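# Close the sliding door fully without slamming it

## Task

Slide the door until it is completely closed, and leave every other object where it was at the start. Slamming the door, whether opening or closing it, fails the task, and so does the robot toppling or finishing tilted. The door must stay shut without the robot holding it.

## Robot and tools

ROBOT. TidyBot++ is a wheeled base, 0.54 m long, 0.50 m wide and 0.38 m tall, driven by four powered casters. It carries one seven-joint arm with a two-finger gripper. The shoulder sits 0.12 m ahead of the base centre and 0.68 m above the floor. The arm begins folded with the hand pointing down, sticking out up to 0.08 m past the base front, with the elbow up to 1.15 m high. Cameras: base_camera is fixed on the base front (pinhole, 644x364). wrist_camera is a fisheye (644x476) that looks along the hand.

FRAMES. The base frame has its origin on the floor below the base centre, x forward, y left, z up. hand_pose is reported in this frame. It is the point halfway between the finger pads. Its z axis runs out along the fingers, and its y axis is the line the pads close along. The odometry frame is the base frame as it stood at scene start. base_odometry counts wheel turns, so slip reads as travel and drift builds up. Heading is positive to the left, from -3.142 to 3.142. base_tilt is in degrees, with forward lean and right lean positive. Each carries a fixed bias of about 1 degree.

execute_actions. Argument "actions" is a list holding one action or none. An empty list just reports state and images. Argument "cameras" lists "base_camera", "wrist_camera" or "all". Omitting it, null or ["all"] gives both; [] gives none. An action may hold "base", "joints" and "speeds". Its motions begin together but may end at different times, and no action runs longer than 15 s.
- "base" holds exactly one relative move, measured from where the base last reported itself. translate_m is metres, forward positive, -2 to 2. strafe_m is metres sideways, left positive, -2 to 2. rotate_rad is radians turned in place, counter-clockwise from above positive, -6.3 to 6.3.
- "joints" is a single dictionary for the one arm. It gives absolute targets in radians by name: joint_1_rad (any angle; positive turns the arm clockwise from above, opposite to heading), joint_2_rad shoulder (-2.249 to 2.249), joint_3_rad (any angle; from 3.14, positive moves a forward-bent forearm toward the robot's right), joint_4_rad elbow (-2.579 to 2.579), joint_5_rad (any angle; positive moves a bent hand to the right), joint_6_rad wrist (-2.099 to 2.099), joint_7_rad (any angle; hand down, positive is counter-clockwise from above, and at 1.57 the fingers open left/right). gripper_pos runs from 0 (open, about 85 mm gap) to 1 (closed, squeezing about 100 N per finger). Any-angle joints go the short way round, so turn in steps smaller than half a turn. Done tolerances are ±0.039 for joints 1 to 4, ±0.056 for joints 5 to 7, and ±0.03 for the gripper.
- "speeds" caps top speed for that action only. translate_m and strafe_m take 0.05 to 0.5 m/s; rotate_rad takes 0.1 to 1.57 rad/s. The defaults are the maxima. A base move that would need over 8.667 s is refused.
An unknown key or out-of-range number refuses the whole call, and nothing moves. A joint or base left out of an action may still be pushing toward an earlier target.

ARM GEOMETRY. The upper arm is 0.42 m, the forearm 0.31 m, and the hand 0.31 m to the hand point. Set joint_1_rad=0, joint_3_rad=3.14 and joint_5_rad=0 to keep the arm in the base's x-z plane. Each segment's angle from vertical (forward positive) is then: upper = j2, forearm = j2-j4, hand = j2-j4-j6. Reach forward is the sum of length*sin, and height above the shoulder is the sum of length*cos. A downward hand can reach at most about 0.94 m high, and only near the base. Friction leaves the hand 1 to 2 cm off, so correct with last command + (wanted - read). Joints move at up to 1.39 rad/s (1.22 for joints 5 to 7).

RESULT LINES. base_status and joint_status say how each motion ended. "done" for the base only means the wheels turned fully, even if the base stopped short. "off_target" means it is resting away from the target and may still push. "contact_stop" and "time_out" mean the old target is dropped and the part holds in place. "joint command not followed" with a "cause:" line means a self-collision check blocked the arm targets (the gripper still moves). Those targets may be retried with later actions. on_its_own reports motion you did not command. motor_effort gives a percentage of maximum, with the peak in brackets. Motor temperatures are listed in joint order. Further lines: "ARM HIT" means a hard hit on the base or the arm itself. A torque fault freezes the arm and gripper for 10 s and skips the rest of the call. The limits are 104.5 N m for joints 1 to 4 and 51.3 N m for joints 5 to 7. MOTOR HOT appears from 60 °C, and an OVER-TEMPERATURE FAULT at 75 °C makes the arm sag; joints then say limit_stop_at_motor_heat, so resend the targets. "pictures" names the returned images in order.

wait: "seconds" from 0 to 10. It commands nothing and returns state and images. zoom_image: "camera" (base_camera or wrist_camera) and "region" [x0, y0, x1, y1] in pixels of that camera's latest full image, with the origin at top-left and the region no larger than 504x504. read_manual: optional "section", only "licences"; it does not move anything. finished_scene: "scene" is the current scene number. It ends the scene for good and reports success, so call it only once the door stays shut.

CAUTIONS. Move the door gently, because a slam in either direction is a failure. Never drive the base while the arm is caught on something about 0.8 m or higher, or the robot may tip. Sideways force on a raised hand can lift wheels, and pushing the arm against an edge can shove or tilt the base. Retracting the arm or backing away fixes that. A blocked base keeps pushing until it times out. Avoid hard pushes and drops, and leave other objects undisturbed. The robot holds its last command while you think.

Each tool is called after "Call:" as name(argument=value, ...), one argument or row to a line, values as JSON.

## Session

Call:
execute_actions(
  actions=[],
)

Scene clock: 0.00 s.
Motor temperatures (°C, as the motors report them): [34 32 30 31 35 42 46]
base_odometry: x=+0.000 y=+0.000 heading=+0.000 (m, m, rad; odometry frame)
base_tilt: forward=+0.5 right=-0.2 (deg)
base_status: not commanded
joint_positions: joint_1_rad=+0.038 joint_2_rad=-0.407 joint_3_rad=+3.108 joint_4_rad=-2.538 joint_5_rad=-0.038 joint_6_rad=-0.904 joint_7_rad=+1.539 gripper_pos=+0.000
joint_status: not commanded
motor_effort: joint_1_rad=-1 joint_2_rad=+0 joint_3_rad=+1 joint_4_rad=+13 joint_5_rad=+0 joint_6_rad=+2 joint_7_rad=+0 (%)
hand_pose: x=+0.2517 y=+0.0085 z=+0.5916 quat_wxyz=(-0.010, +0.998, -0.030, +0.053) (m; base frame)
pictures: base_camera, wrist_camera
Images, in order (width x height): base_camera 644x364, wrist_camera 644x476.

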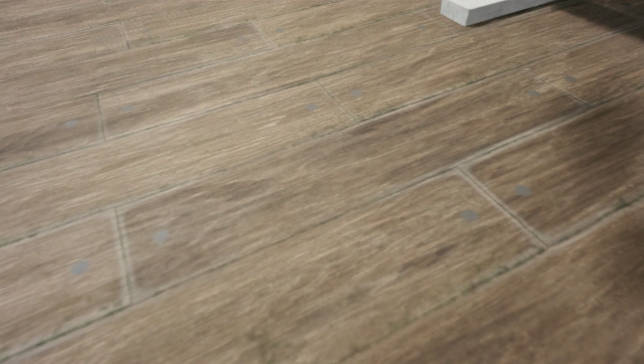

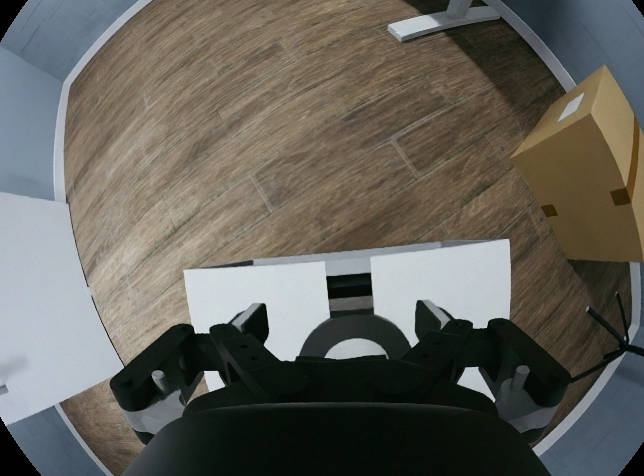

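Call:
execute_actions(
  actions=[
    {"base":{"rotate_rad":2.09},"joints":{"joint_1_rad":0.0,"joint_3_rad":3.15,"joint_5_rad":0.01,"joint_2_rad":-0.6,"joint_4_rad":-2.3,"joint_6_rad":0.15,"joint_7_rad":1.58},"speeds":{"rotate_rad":1.2}},
  ],
)

Scene clock: 5.57 s.
Motor temperatures (°C, as the motors report them): [34 32 30 31 35 42 46]
base_odometry: x=+0.000 y=+0.000 heading=+2.090 (m, m, rad; odometry frame)
base_tilt: forward=+0.5 right=-0.3 (deg)
base_status: done
joint_positions: joint_1_rad=+0.010 joint_2_rad=-0.595 joint_3_rad=+3.136 joint_4_rad=-2.300 joint_5_rad=-0.013 joint_6_rad=+0.130 joint_7_rad=+1.541 gripper_pos=+0.000
joint_status: all done
motor_effort: joint_1_rad=-1(1) joint_2_rad=-1(2) joint_3_rad=+1(2) joint_4_rad=+19(20) joint_5_rad=+0(1) joint_6_rad=+9(9) joint_7_rad=+0(0) (%)
hand_pose: x=+0.5060 y=-0.0003 z=+0.9872 quat_wxyz=(-0.011, +0.708, -0.016, +0.706) (m; base frame)
pictures: base_camera, wrist_camera
Images, in order (width x height): base_camera 644x364, wrist_camera 644x476.

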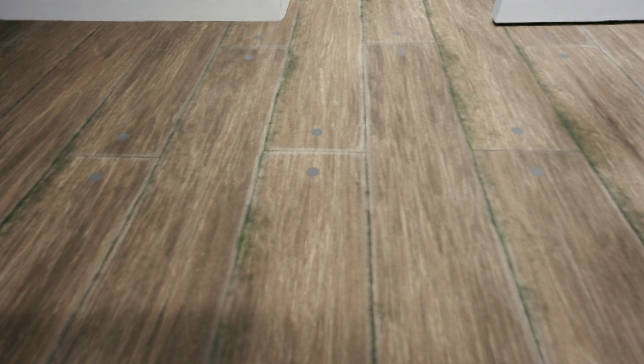

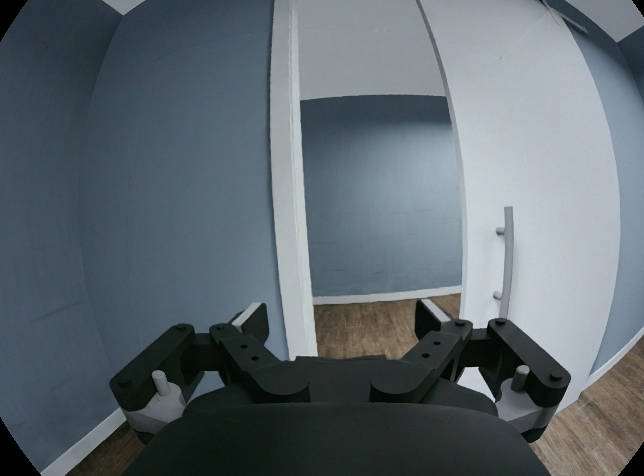

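Call:
execute_actions(
  actions=[
    {"base":{"rotate_rad":-0.05},"joints":{"joint_1_rad":-0.01,"joint_2_rad":0.0,"joint_3_rad":3.15,"joint_5_rad":0.02,"joint_4_rad":-2.07,"joint_6_rad":0.52,"joint_7_rad":1.6}},
  ],
  cameras=[],
)

Call:
execute_actions(
  actions=[
    {"base":{"strafe_m":-0.39}},
  ],
  cameras=[],
)

Call:
execute_actions(
  actions=[
    {"base":{"translate_m":0.14}},
  ],
)

Scene clock: 15.40 s.
Motor temperatures (°C, as the motors report them): [34 32 30 31 35 42 46]
base_odometry: x=+0.000 y=+0.000 heading=+2.040 (m, m, rad; odometry frame)
base_tilt: forward=+0.5 right=-0.3 (deg)
base_status: done
joint_positions: joint_1_rad=+0.005 joint_2_rad=-0.002 joint_3_rad=+3.142 joint_4_rad=-2.085 joint_5_rad=-0.003 joint_6_rad=+0.479 joint_7_rad=+1.560 gripper_pos=+0.000
joint_status: all done
motor_effort: joint_1_rad=-1(2) joint_2_rad=-18(19) joint_3_rad=+1(2) joint_4_rad=+18(20) joint_5_rad=+0(0) joint_6_rad=+9(10) joint_7_rad=+0(1) (%)
hand_pose: x=+0.7033 y=-0.0020 z=+0.9384 quat_wxyz=(-0.002, +0.719, -0.007, +0.695) (m; base frame)
pictures: none
No camera images: the call's "cameras" was empty. Leave "cameras" out to get every camera's image.

Scene clock: 17.53 s.
Motor temperatures (°C, as the motors report them): [34 32 30 31 35 42 46]
base_odometry: x=+0.348 y=+0.177 heading=+2.041 (m, m, rad; odometry frame)
base_tilt: forward=+0.6 right=-0.3 (deg)
base_status: done
joint_positions: joint_1_rad=-0.003 joint_2_rad=-0.002 joint_3_rad=+3.148 joint_4_rad=-2.085 joint_5_rad=-0.001 joint_6_rad=+0.479 joint_7_rad=+1.560 gripper_pos=+0.000
joint_status: not commanded
motor_effort: joint_1_rad=-1(3) joint_2_rad=-18(18) joint_3_rad=+0(1) joint_4_rad=+17(17) joint_5_rad=+0(0) joint_6_rad=+9(9) joint_7_rad=+0(0) (%)
hand_pose: x=+0.7034 y=-0.0003 z=+0.9385 quat_wxyz=(-0.003, +0.719, -0.005, +0.695) (m; base frame)
pictures: none
No camera images: the call's "cameras" was empty. Leave "cameras" out to get every camera's image.

Scene clock: 18.97 s.
Motor temperatures (°C, as the motors report them): [34 32 30 31 35 42 46]
base_odometry: x=+0.284 y=+0.302 heading=+2.040 (m, m, rad; odometry frame)
base_tilt: forward=+0.5 right=-0.3 (deg)
base_status: done
joint_positions: joint_1_rad=-0.003 joint_2_rad=+0.005 joint_3_rad=+3.148 joint_4_rad=-2.079 joint_5_rad=-0.001 joint_6_rad=+0.481 joint_7_rad=+1.560 gripper_pos=+0.000
joint_status: not commanded
motor_effort: joint_1_rad=-1(0) joint_2_rad=-19(21) joint_3_rad=+1(1) joint_4_rad=+17(18) joint_5_rad=+0(0) joint_6_rad=+9(10) joint_7_rad=+0(0) (%)
hand_pose: x=+0.7060 y=-0.0003 z=+0.9382 quat_wxyz=(-0.003, +0.718, -0.005, +0.696) (m; base frame)
pictures: base_camera, wrist_camera
Images, in order (width x height): base_camera 644x364, wrist_camera 644x476.

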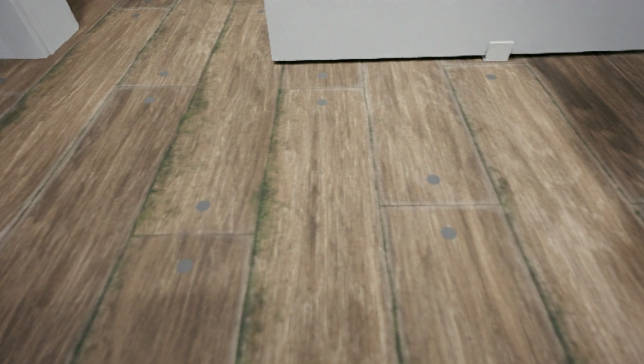

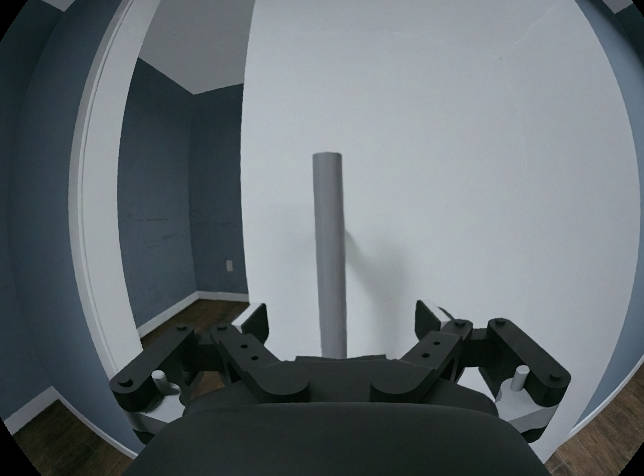

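Call:
execute_actions(
  actions=[
    {"base":{"rotate_rad":0.015},"joints":{"joint_4_rad":-2.17,"joint_6_rad":0.62}},
  ],
  cameras=[],
)

Call:
execute_actions(
  actions=[
    {"base":{"translate_m":0.11},"speeds":{"translate_m":0.1}},
  ],
)

Scene clock: 24.13 s.
Motor temperatures (°C, as the motors report them): [34 32 30 31 35 42 46]
base_odometry: x=+0.284 y=+0.302 heading=+2.055 (m, m, rad; odometry frame)
base_tilt: forward=+0.5 right=-0.3 (deg)
base_status: done
joint_positions: joint_1_rad=-0.006 joint_2_rad=+0.005 joint_3_rad=+3.148 joint_4_rad=-2.164 joint_5_rad=+0.000 joint_6_rad=+0.578 joint_7_rad=+1.561 gripper_pos=+0.000
joint_status: all done
motor_effort: joint_1_rad=-1(2) joint_2_rad=-17(19) joint_3_rad=+1(4) joint_4_rad=+17(18) joint_5_rad=+0(1) joint_6_rad=+9(10) joint_7_rad=+0(0) (%)
hand_pose: x=+0.6921 y=+0.0006 z=+0.9195 quat_wxyz=(-0.003, +0.714, -0.004, +0.700) (m; base frame)
pictures: none
No camera images: the call's "cameras" was empty. Leave "cameras" out to get every camera's image.

Scene clock: 25.80 s.
Motor temperatures (°C, as the motors report them): [34 32 30 31 35 42 46]
base_odometry: x=+0.233 y=+0.399 heading=+2.056 (m, m, rad; odometry frame)
base_tilt: forward=+0.5 right=-0.3 (deg)
base_status: done
joint_positions: joint_1_rad=-0.006 joint_2_rad=+0.002 joint_3_rad=+3.148 joint_4_rad=-2.164 joint_5_rad=+0.000 joint_6_rad=+0.580 joint_7_rad=+1.561 gripper_pos=+0.000
joint_status: not commanded
motor_effort: joint_1_rad=-1(2) joint_2_rad=-17(19) joint_3_rad=+0(1) joint_4_rad=+17(17) joint_5_rad=+0(0) joint_6_rad=+9(9) joint_7_rad=+0(0) (%)
hand_pose: x=+0.6914 y=+0.0006 z=+0.9214 quat_wxyz=(-0.003, +0.713, -0.004, +0.702) (m; base frame)
pictures: base_camera, wrist_camera
Images, in order (width x height): base_camera 644x364, wrist_camera 644x476.

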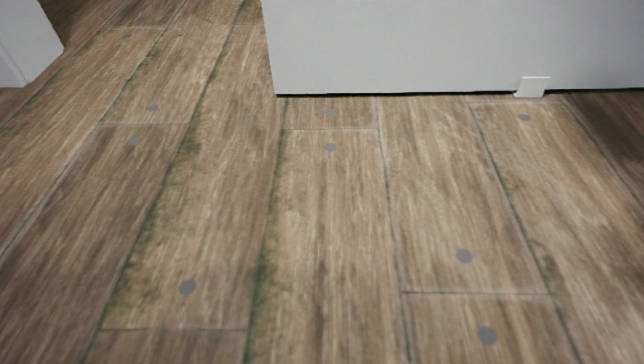

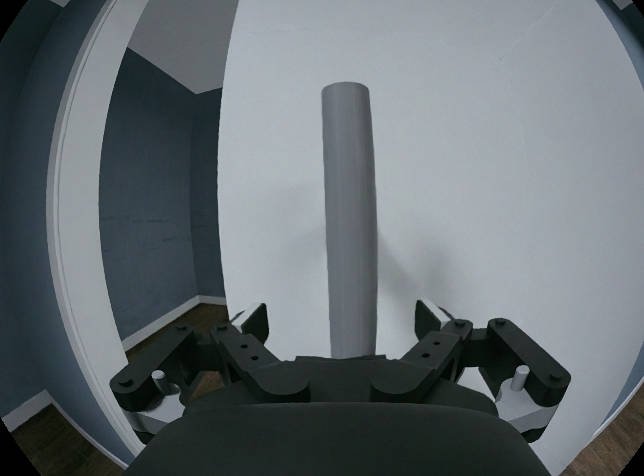

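Call:
execute_actions(
  actions=[
    {"base":{"translate_m":0.012},"joints":{"gripper_pos":0.62},"speeds":{"translate_m":0.05}},
  ],
  cameras=["wrist_camera"],
)

Call:
execute_actions(
  actions=[
    {"base":{"strafe_m":0.42},"speeds":{"strafe_m":0.065}},
  ],
)

Scene clock: 28.83 s.
Motor temperatures (°C, as the motors report them): [34 32 30 31 35 42 46]
base_odometry: x=+0.227 y=+0.410 heading=+2.057 (m, m, rad; odometry frame)
base_tilt: forward=+0.5 right=-0.3 (deg)
base_status: done
joint_positions: joint_1_rad=-0.005 joint_2_rad=+0.002 joint_3_rad=+3.151 joint_4_rad=-2.165 joint_5_rad=+0.000 joint_6_rad=+0.580 joint_7_rad=+1.561 gripper_pos=+0.620
joint_status: all done
motor_effort: joint_1_rad=-2(5) joint_2_rad=-17(19) joint_3_rad=-1(3) joint_4_rad=+17(18) joint_5_rad=+0(1) joint_6_rad=+9(10) joint_7_rad=+0(0) (%)
hand_pose: x=+0.6914 y=-0.0016 z=+0.9209 quat_wxyz=(-0.002, +0.713, -0.005, +0.701) (m; base frame)
pictures: wrist_camera
Images, in order (width x height): wrist_camera 644x476.

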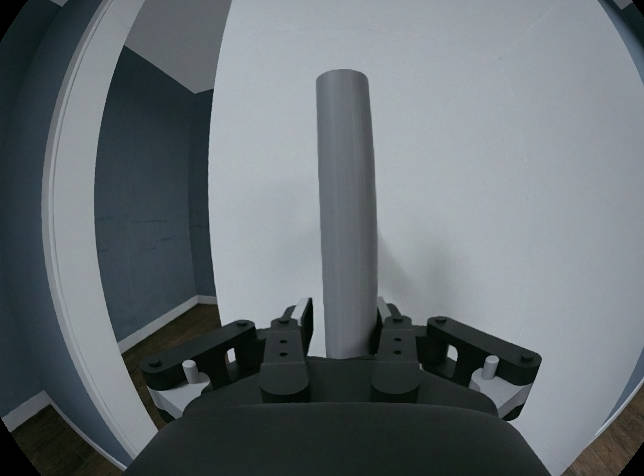

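Scene clock: 35.90 s.
Motor temperatures (°C, as the motors report them): [34 32 30 31 35 42 46]
base_odometry: x=-0.144 y=+0.214 heading=+2.057 (m, m, rad; odometry frame)
base_tilt: forward=+0.5 right=-0.3 (deg)
base_status: done
joint_positions: joint_1_rad=+0.021 joint_2_rad=+0.003 joint_3_rad=+3.181 joint_4_rad=-2.165 joint_5_rad=+0.000 joint_6_rad=+0.582 joint_7_rad=+1.561 gripper_pos=+0.620
joint_status: not commanded
motor_effort: joint_1_rad=-5(11) joint_2_rad=-18(20) joint_3_rad=-3(10) joint_4_rad=+17(18) joint_5_rad=+2(4) joint_6_rad=+10(10) joint_7_rad=+0(0) (%)
hand_pose: x=+0.6911 y=-0.0331 z=+0.9210 quat_wxyz=(+0.018, +0.712, -0.025, +0.701) (m; base frame)
pictures: base_camera, wrist_camera
Images, in order (width x height): base_camera 644x364, wrist_camera 644x476.

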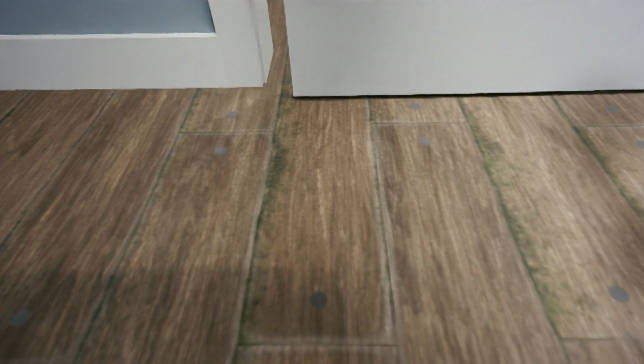

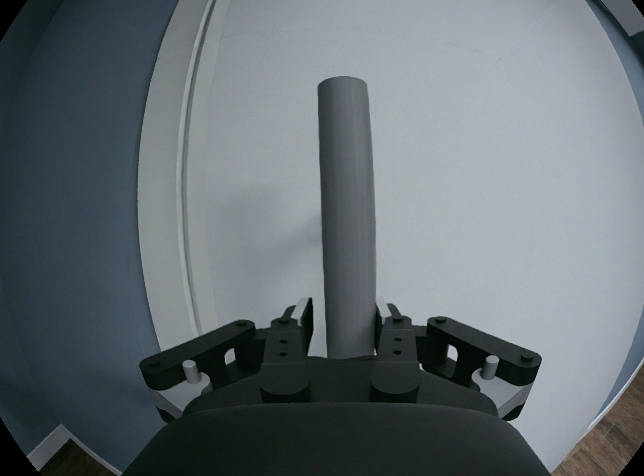

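Call:
execute_actions(
  actions=[
    {"base":{"strafe_m":0.13},"speeds":{"strafe_m":0.05}},
  ],
)

Scene clock: 40.80 s.
Motor temperatures (°C, as the motors report them): [34 32 30 31 35 42 46]
base_odometry: x=-0.259 y=+0.154 heading=+2.056 (m, m, rad; odometry frame)
base_tilt: forward=+0.6 right=-0.3 (deg)
base_status: done
joint_positions: joint_1_rad=+0.046 joint_2_rad=+0.004 joint_3_rad=+3.203 joint_4_rad=-2.164 joint_5_rad=-0.001 joint_6_rad=+0.582 joint_7_rad=+1.561 gripper_pos=+0.620
joint_status: not commanded
motor_effort: joint_1_rad=-12(14) joint_2_rad=-18(20) joint_3_rad=-11(13) joint_4_rad=+15(18) joint_5_rad=+5(6) joint_6_rad=+9(10) joint_7_rad=+0(0) (%)
hand_pose: x=+0.6894 y=-0.0602 z=+0.9211 quat_wxyz=(+0.034, +0.711, -0.042, +0.701) (m; base frame)
pictures: base_camera, wrist_camera
Images, in order (width x height): base_camera 644x364, wrist_camera 644x476.

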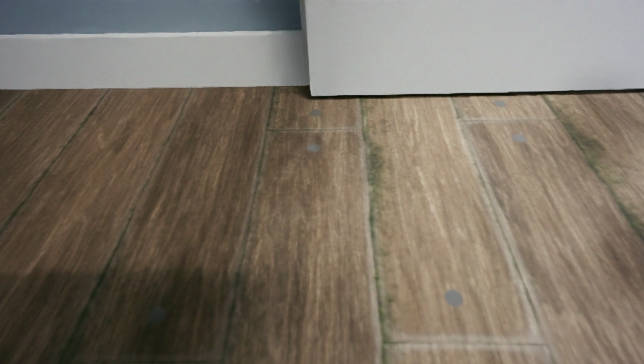

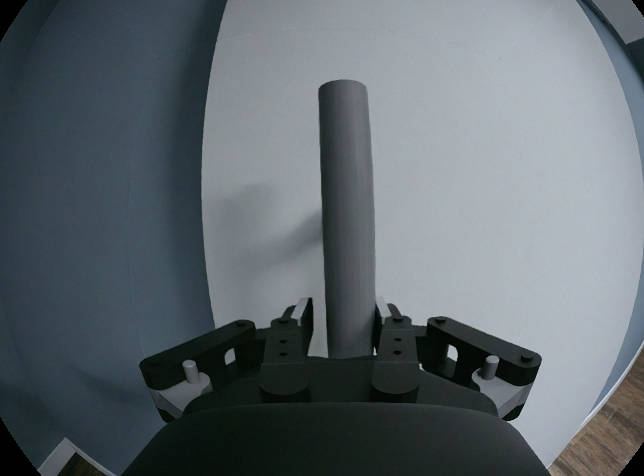

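Likely at the stop; confirming with a little more push.

Call:
execute_actions(
  actions=[
    {"base":{"strafe_m":0.025},"speeds":{"strafe_m":0.05}},
  ],
  cameras=["base_camera"],
)

Call:
execute_actions(
  actions=[
    {"base":{"strafe_m":-0.065},"speeds":{"strafe_m":0.05}},
  ],
  cameras=[],
)

Call:
execute_actions(
  actions=[
    {"joints":{"gripper_pos":0}},
  ],
)

Scene clock: 44.07 s.
Motor temperatures (°C, as the motors report them): [34 32 30 31 35 42 46]
base_odometry: x=-0.281 y=+0.142 heading=+2.056 (m, m, rad; odometry frame)
base_tilt: forward=+0.5 right=-0.2 (deg)
base_status: done
joint_positions: joint_1_rad=+0.067 joint_2_rad=+0.005 joint_3_rad=+3.223 joint_4_rad=-2.163 joint_5_rad=-0.005 joint_6_rad=+0.583 joint_7_rad=+1.562 gripper_pos=+0.620
joint_status: not commanded
motor_effort: joint_1_rad=-15(18) joint_2_rad=-19(21) joint_3_rad=-14(16) joint_4_rad=+16(16) joint_5_rad=+6(7) joint_6_rad=+9(10) joint_7_rad=+0(1) (%)
hand_pose: x=+0.6871 y=-0.0845 z=+0.9212 quat_wxyz=(+0.049, +0.710, -0.058, +0.700) (m; base frame)
pictures: base_camera
Images, in order (width x height): base_camera 644x364.

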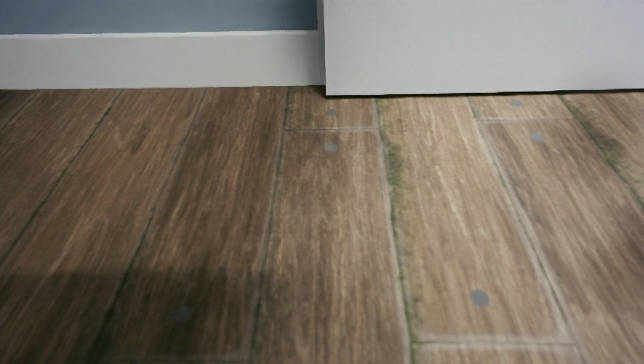

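Scene clock: 45.87 s.
Motor temperatures (°C, as the motors report them): [34 32 30 31 35 42 46]
base_odometry: x=-0.224 y=+0.172 heading=+2.056 (m, m, rad; odometry frame)
base_tilt: forward=+0.5 right=-0.3 (deg)
base_status: done
joint_positions: joint_1_rad=+0.009 joint_2_rad=+0.002 joint_3_rad=+3.169 joint_4_rad=-2.167 joint_5_rad=-0.005 joint_6_rad=+0.583 joint_7_rad=+1.562 gripper_pos=+0.620
joint_status: not commanded
motor_effort: joint_1_rad=-3(16) joint_2_rad=-18(20) joint_3_rad=-2(14) joint_4_rad=+17(19) joint_5_rad=+1(6) joint_6_rad=+9(11) joint_7_rad=+0(0) (%)
hand_pose: x=+0.6910 y=-0.0202 z=+0.9209 quat_wxyz=(+0.009, +0.712, -0.018, +0.702) (m; base frame)
pictures: none
No camera images: the call's "cameras" was empty. Leave "cameras" out to get every camera's image.

Scene clock: 46.77 s.
Motor temperatures (°C, as the motors report them): [34 32 30 31 35 42 46]
base_odometry: x=-0.224 y=+0.172 heading=+2.056 (m, m, rad; odometry frame)
base_tilt: forward=+0.6 right=-0.3 (deg)
base_status: not commanded
joint_positions: joint_1_rad=+0.000 joint_2_rad=+0.002 joint_3_rad=+3.161 joint_4_rad=-2.167 joint_5_rad=-0.003 joint_6_rad=+0.583 joint_7_rad=+1.562 gripper_pos=+0.000
joint_status: all done
motor_effort: joint_1_rad=-1(4) joint_2_rad=-17(19) joint_3_rad=+0(3) joint_4_rad=+17(16) joint_5_rad=+0(2) joint_6_rad=+9(9) joint_7_rad=+0(0) (%)
hand_pose: x=+0.6911 y=-0.0105 z=+0.9209 quat_wxyz=(+0.004, +0.712, -0.012, +0.702) (m; base frame)
pictures: base_camera, wrist_camera
Images, in order (width x height): base_camera 644x364, wrist_camera 644x476.

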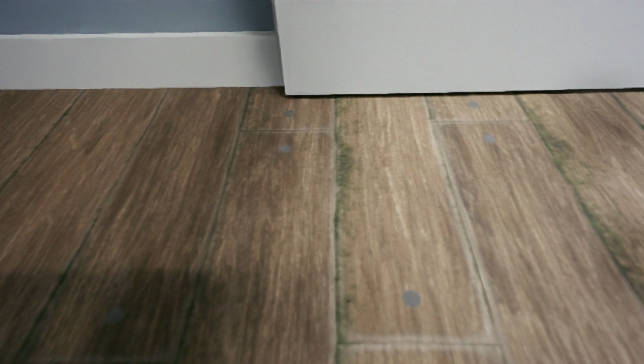

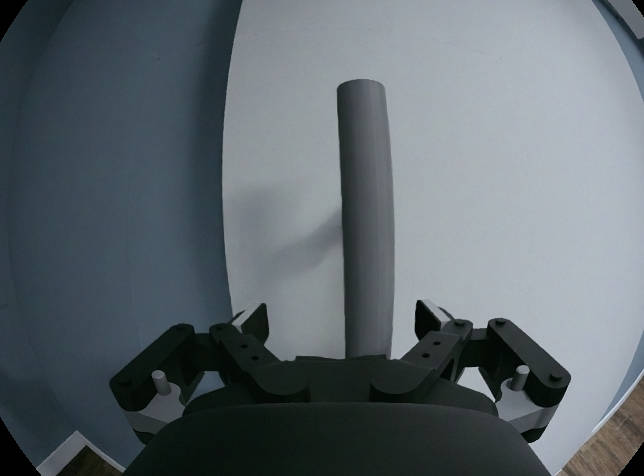

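Call:
execute_actions(
  actions=[
    {"base":{"translate_m":-0.12},"speeds":{"translate_m":0.2}},
  ],
)

Call:
finished_scene(
  scene=2,
)

Scene clock: 49.70 s.
Motor temperatures (°C, as the motors report them): [34 32 30 31 35 42 46]
base_odometry: x=-0.168 y=+0.066 heading=+2.056 (m, m, rad; odometry frame)
base_tilt: forward=+0.5 right=-0.3 (deg)
base_status: done
joint_positions: joint_1_rad=+0.000 joint_2_rad=+0.001 joint_3_rad=+3.161 joint_4_rad=-2.167 joint_5_rad=-0.002 joint_6_rad=+0.583 joint_7_rad=+1.562 gripper_pos=+0.000
joint_status: not commanded
motor_effort: joint_1_rad=-1(0) joint_2_rad=-17(21) joint_3_rad=+0(1) joint_4_rad=+17(17) joint_5_rad=+0(0) joint_6_rad=+9(10) joint_7_rad=+0(0) (%)
hand_pose: x=+0.6908 y=-0.0105 z=+0.9217 quat_wxyz=(+0.004, +0.712, -0.012, +0.702) (m; base frame)
pictures: base_camera, wrist_camera
Images, in order (width x height): base_camera 644x364, wrist_camera 644x476.

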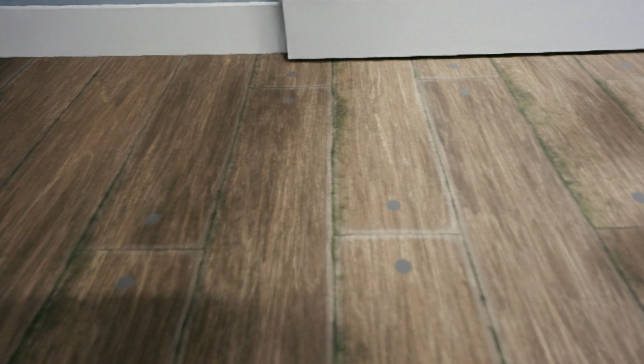

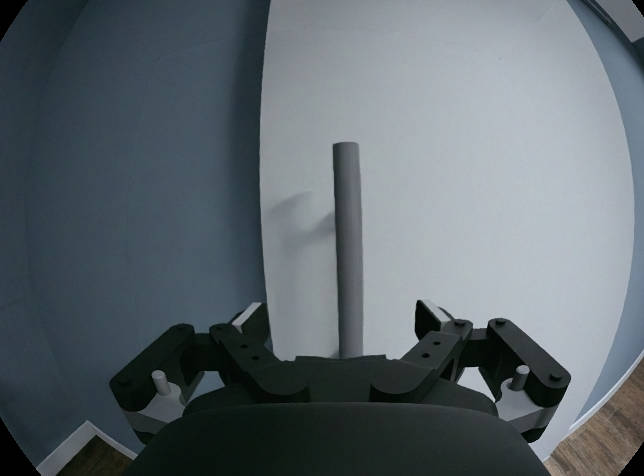

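The scene is finished: the task was done.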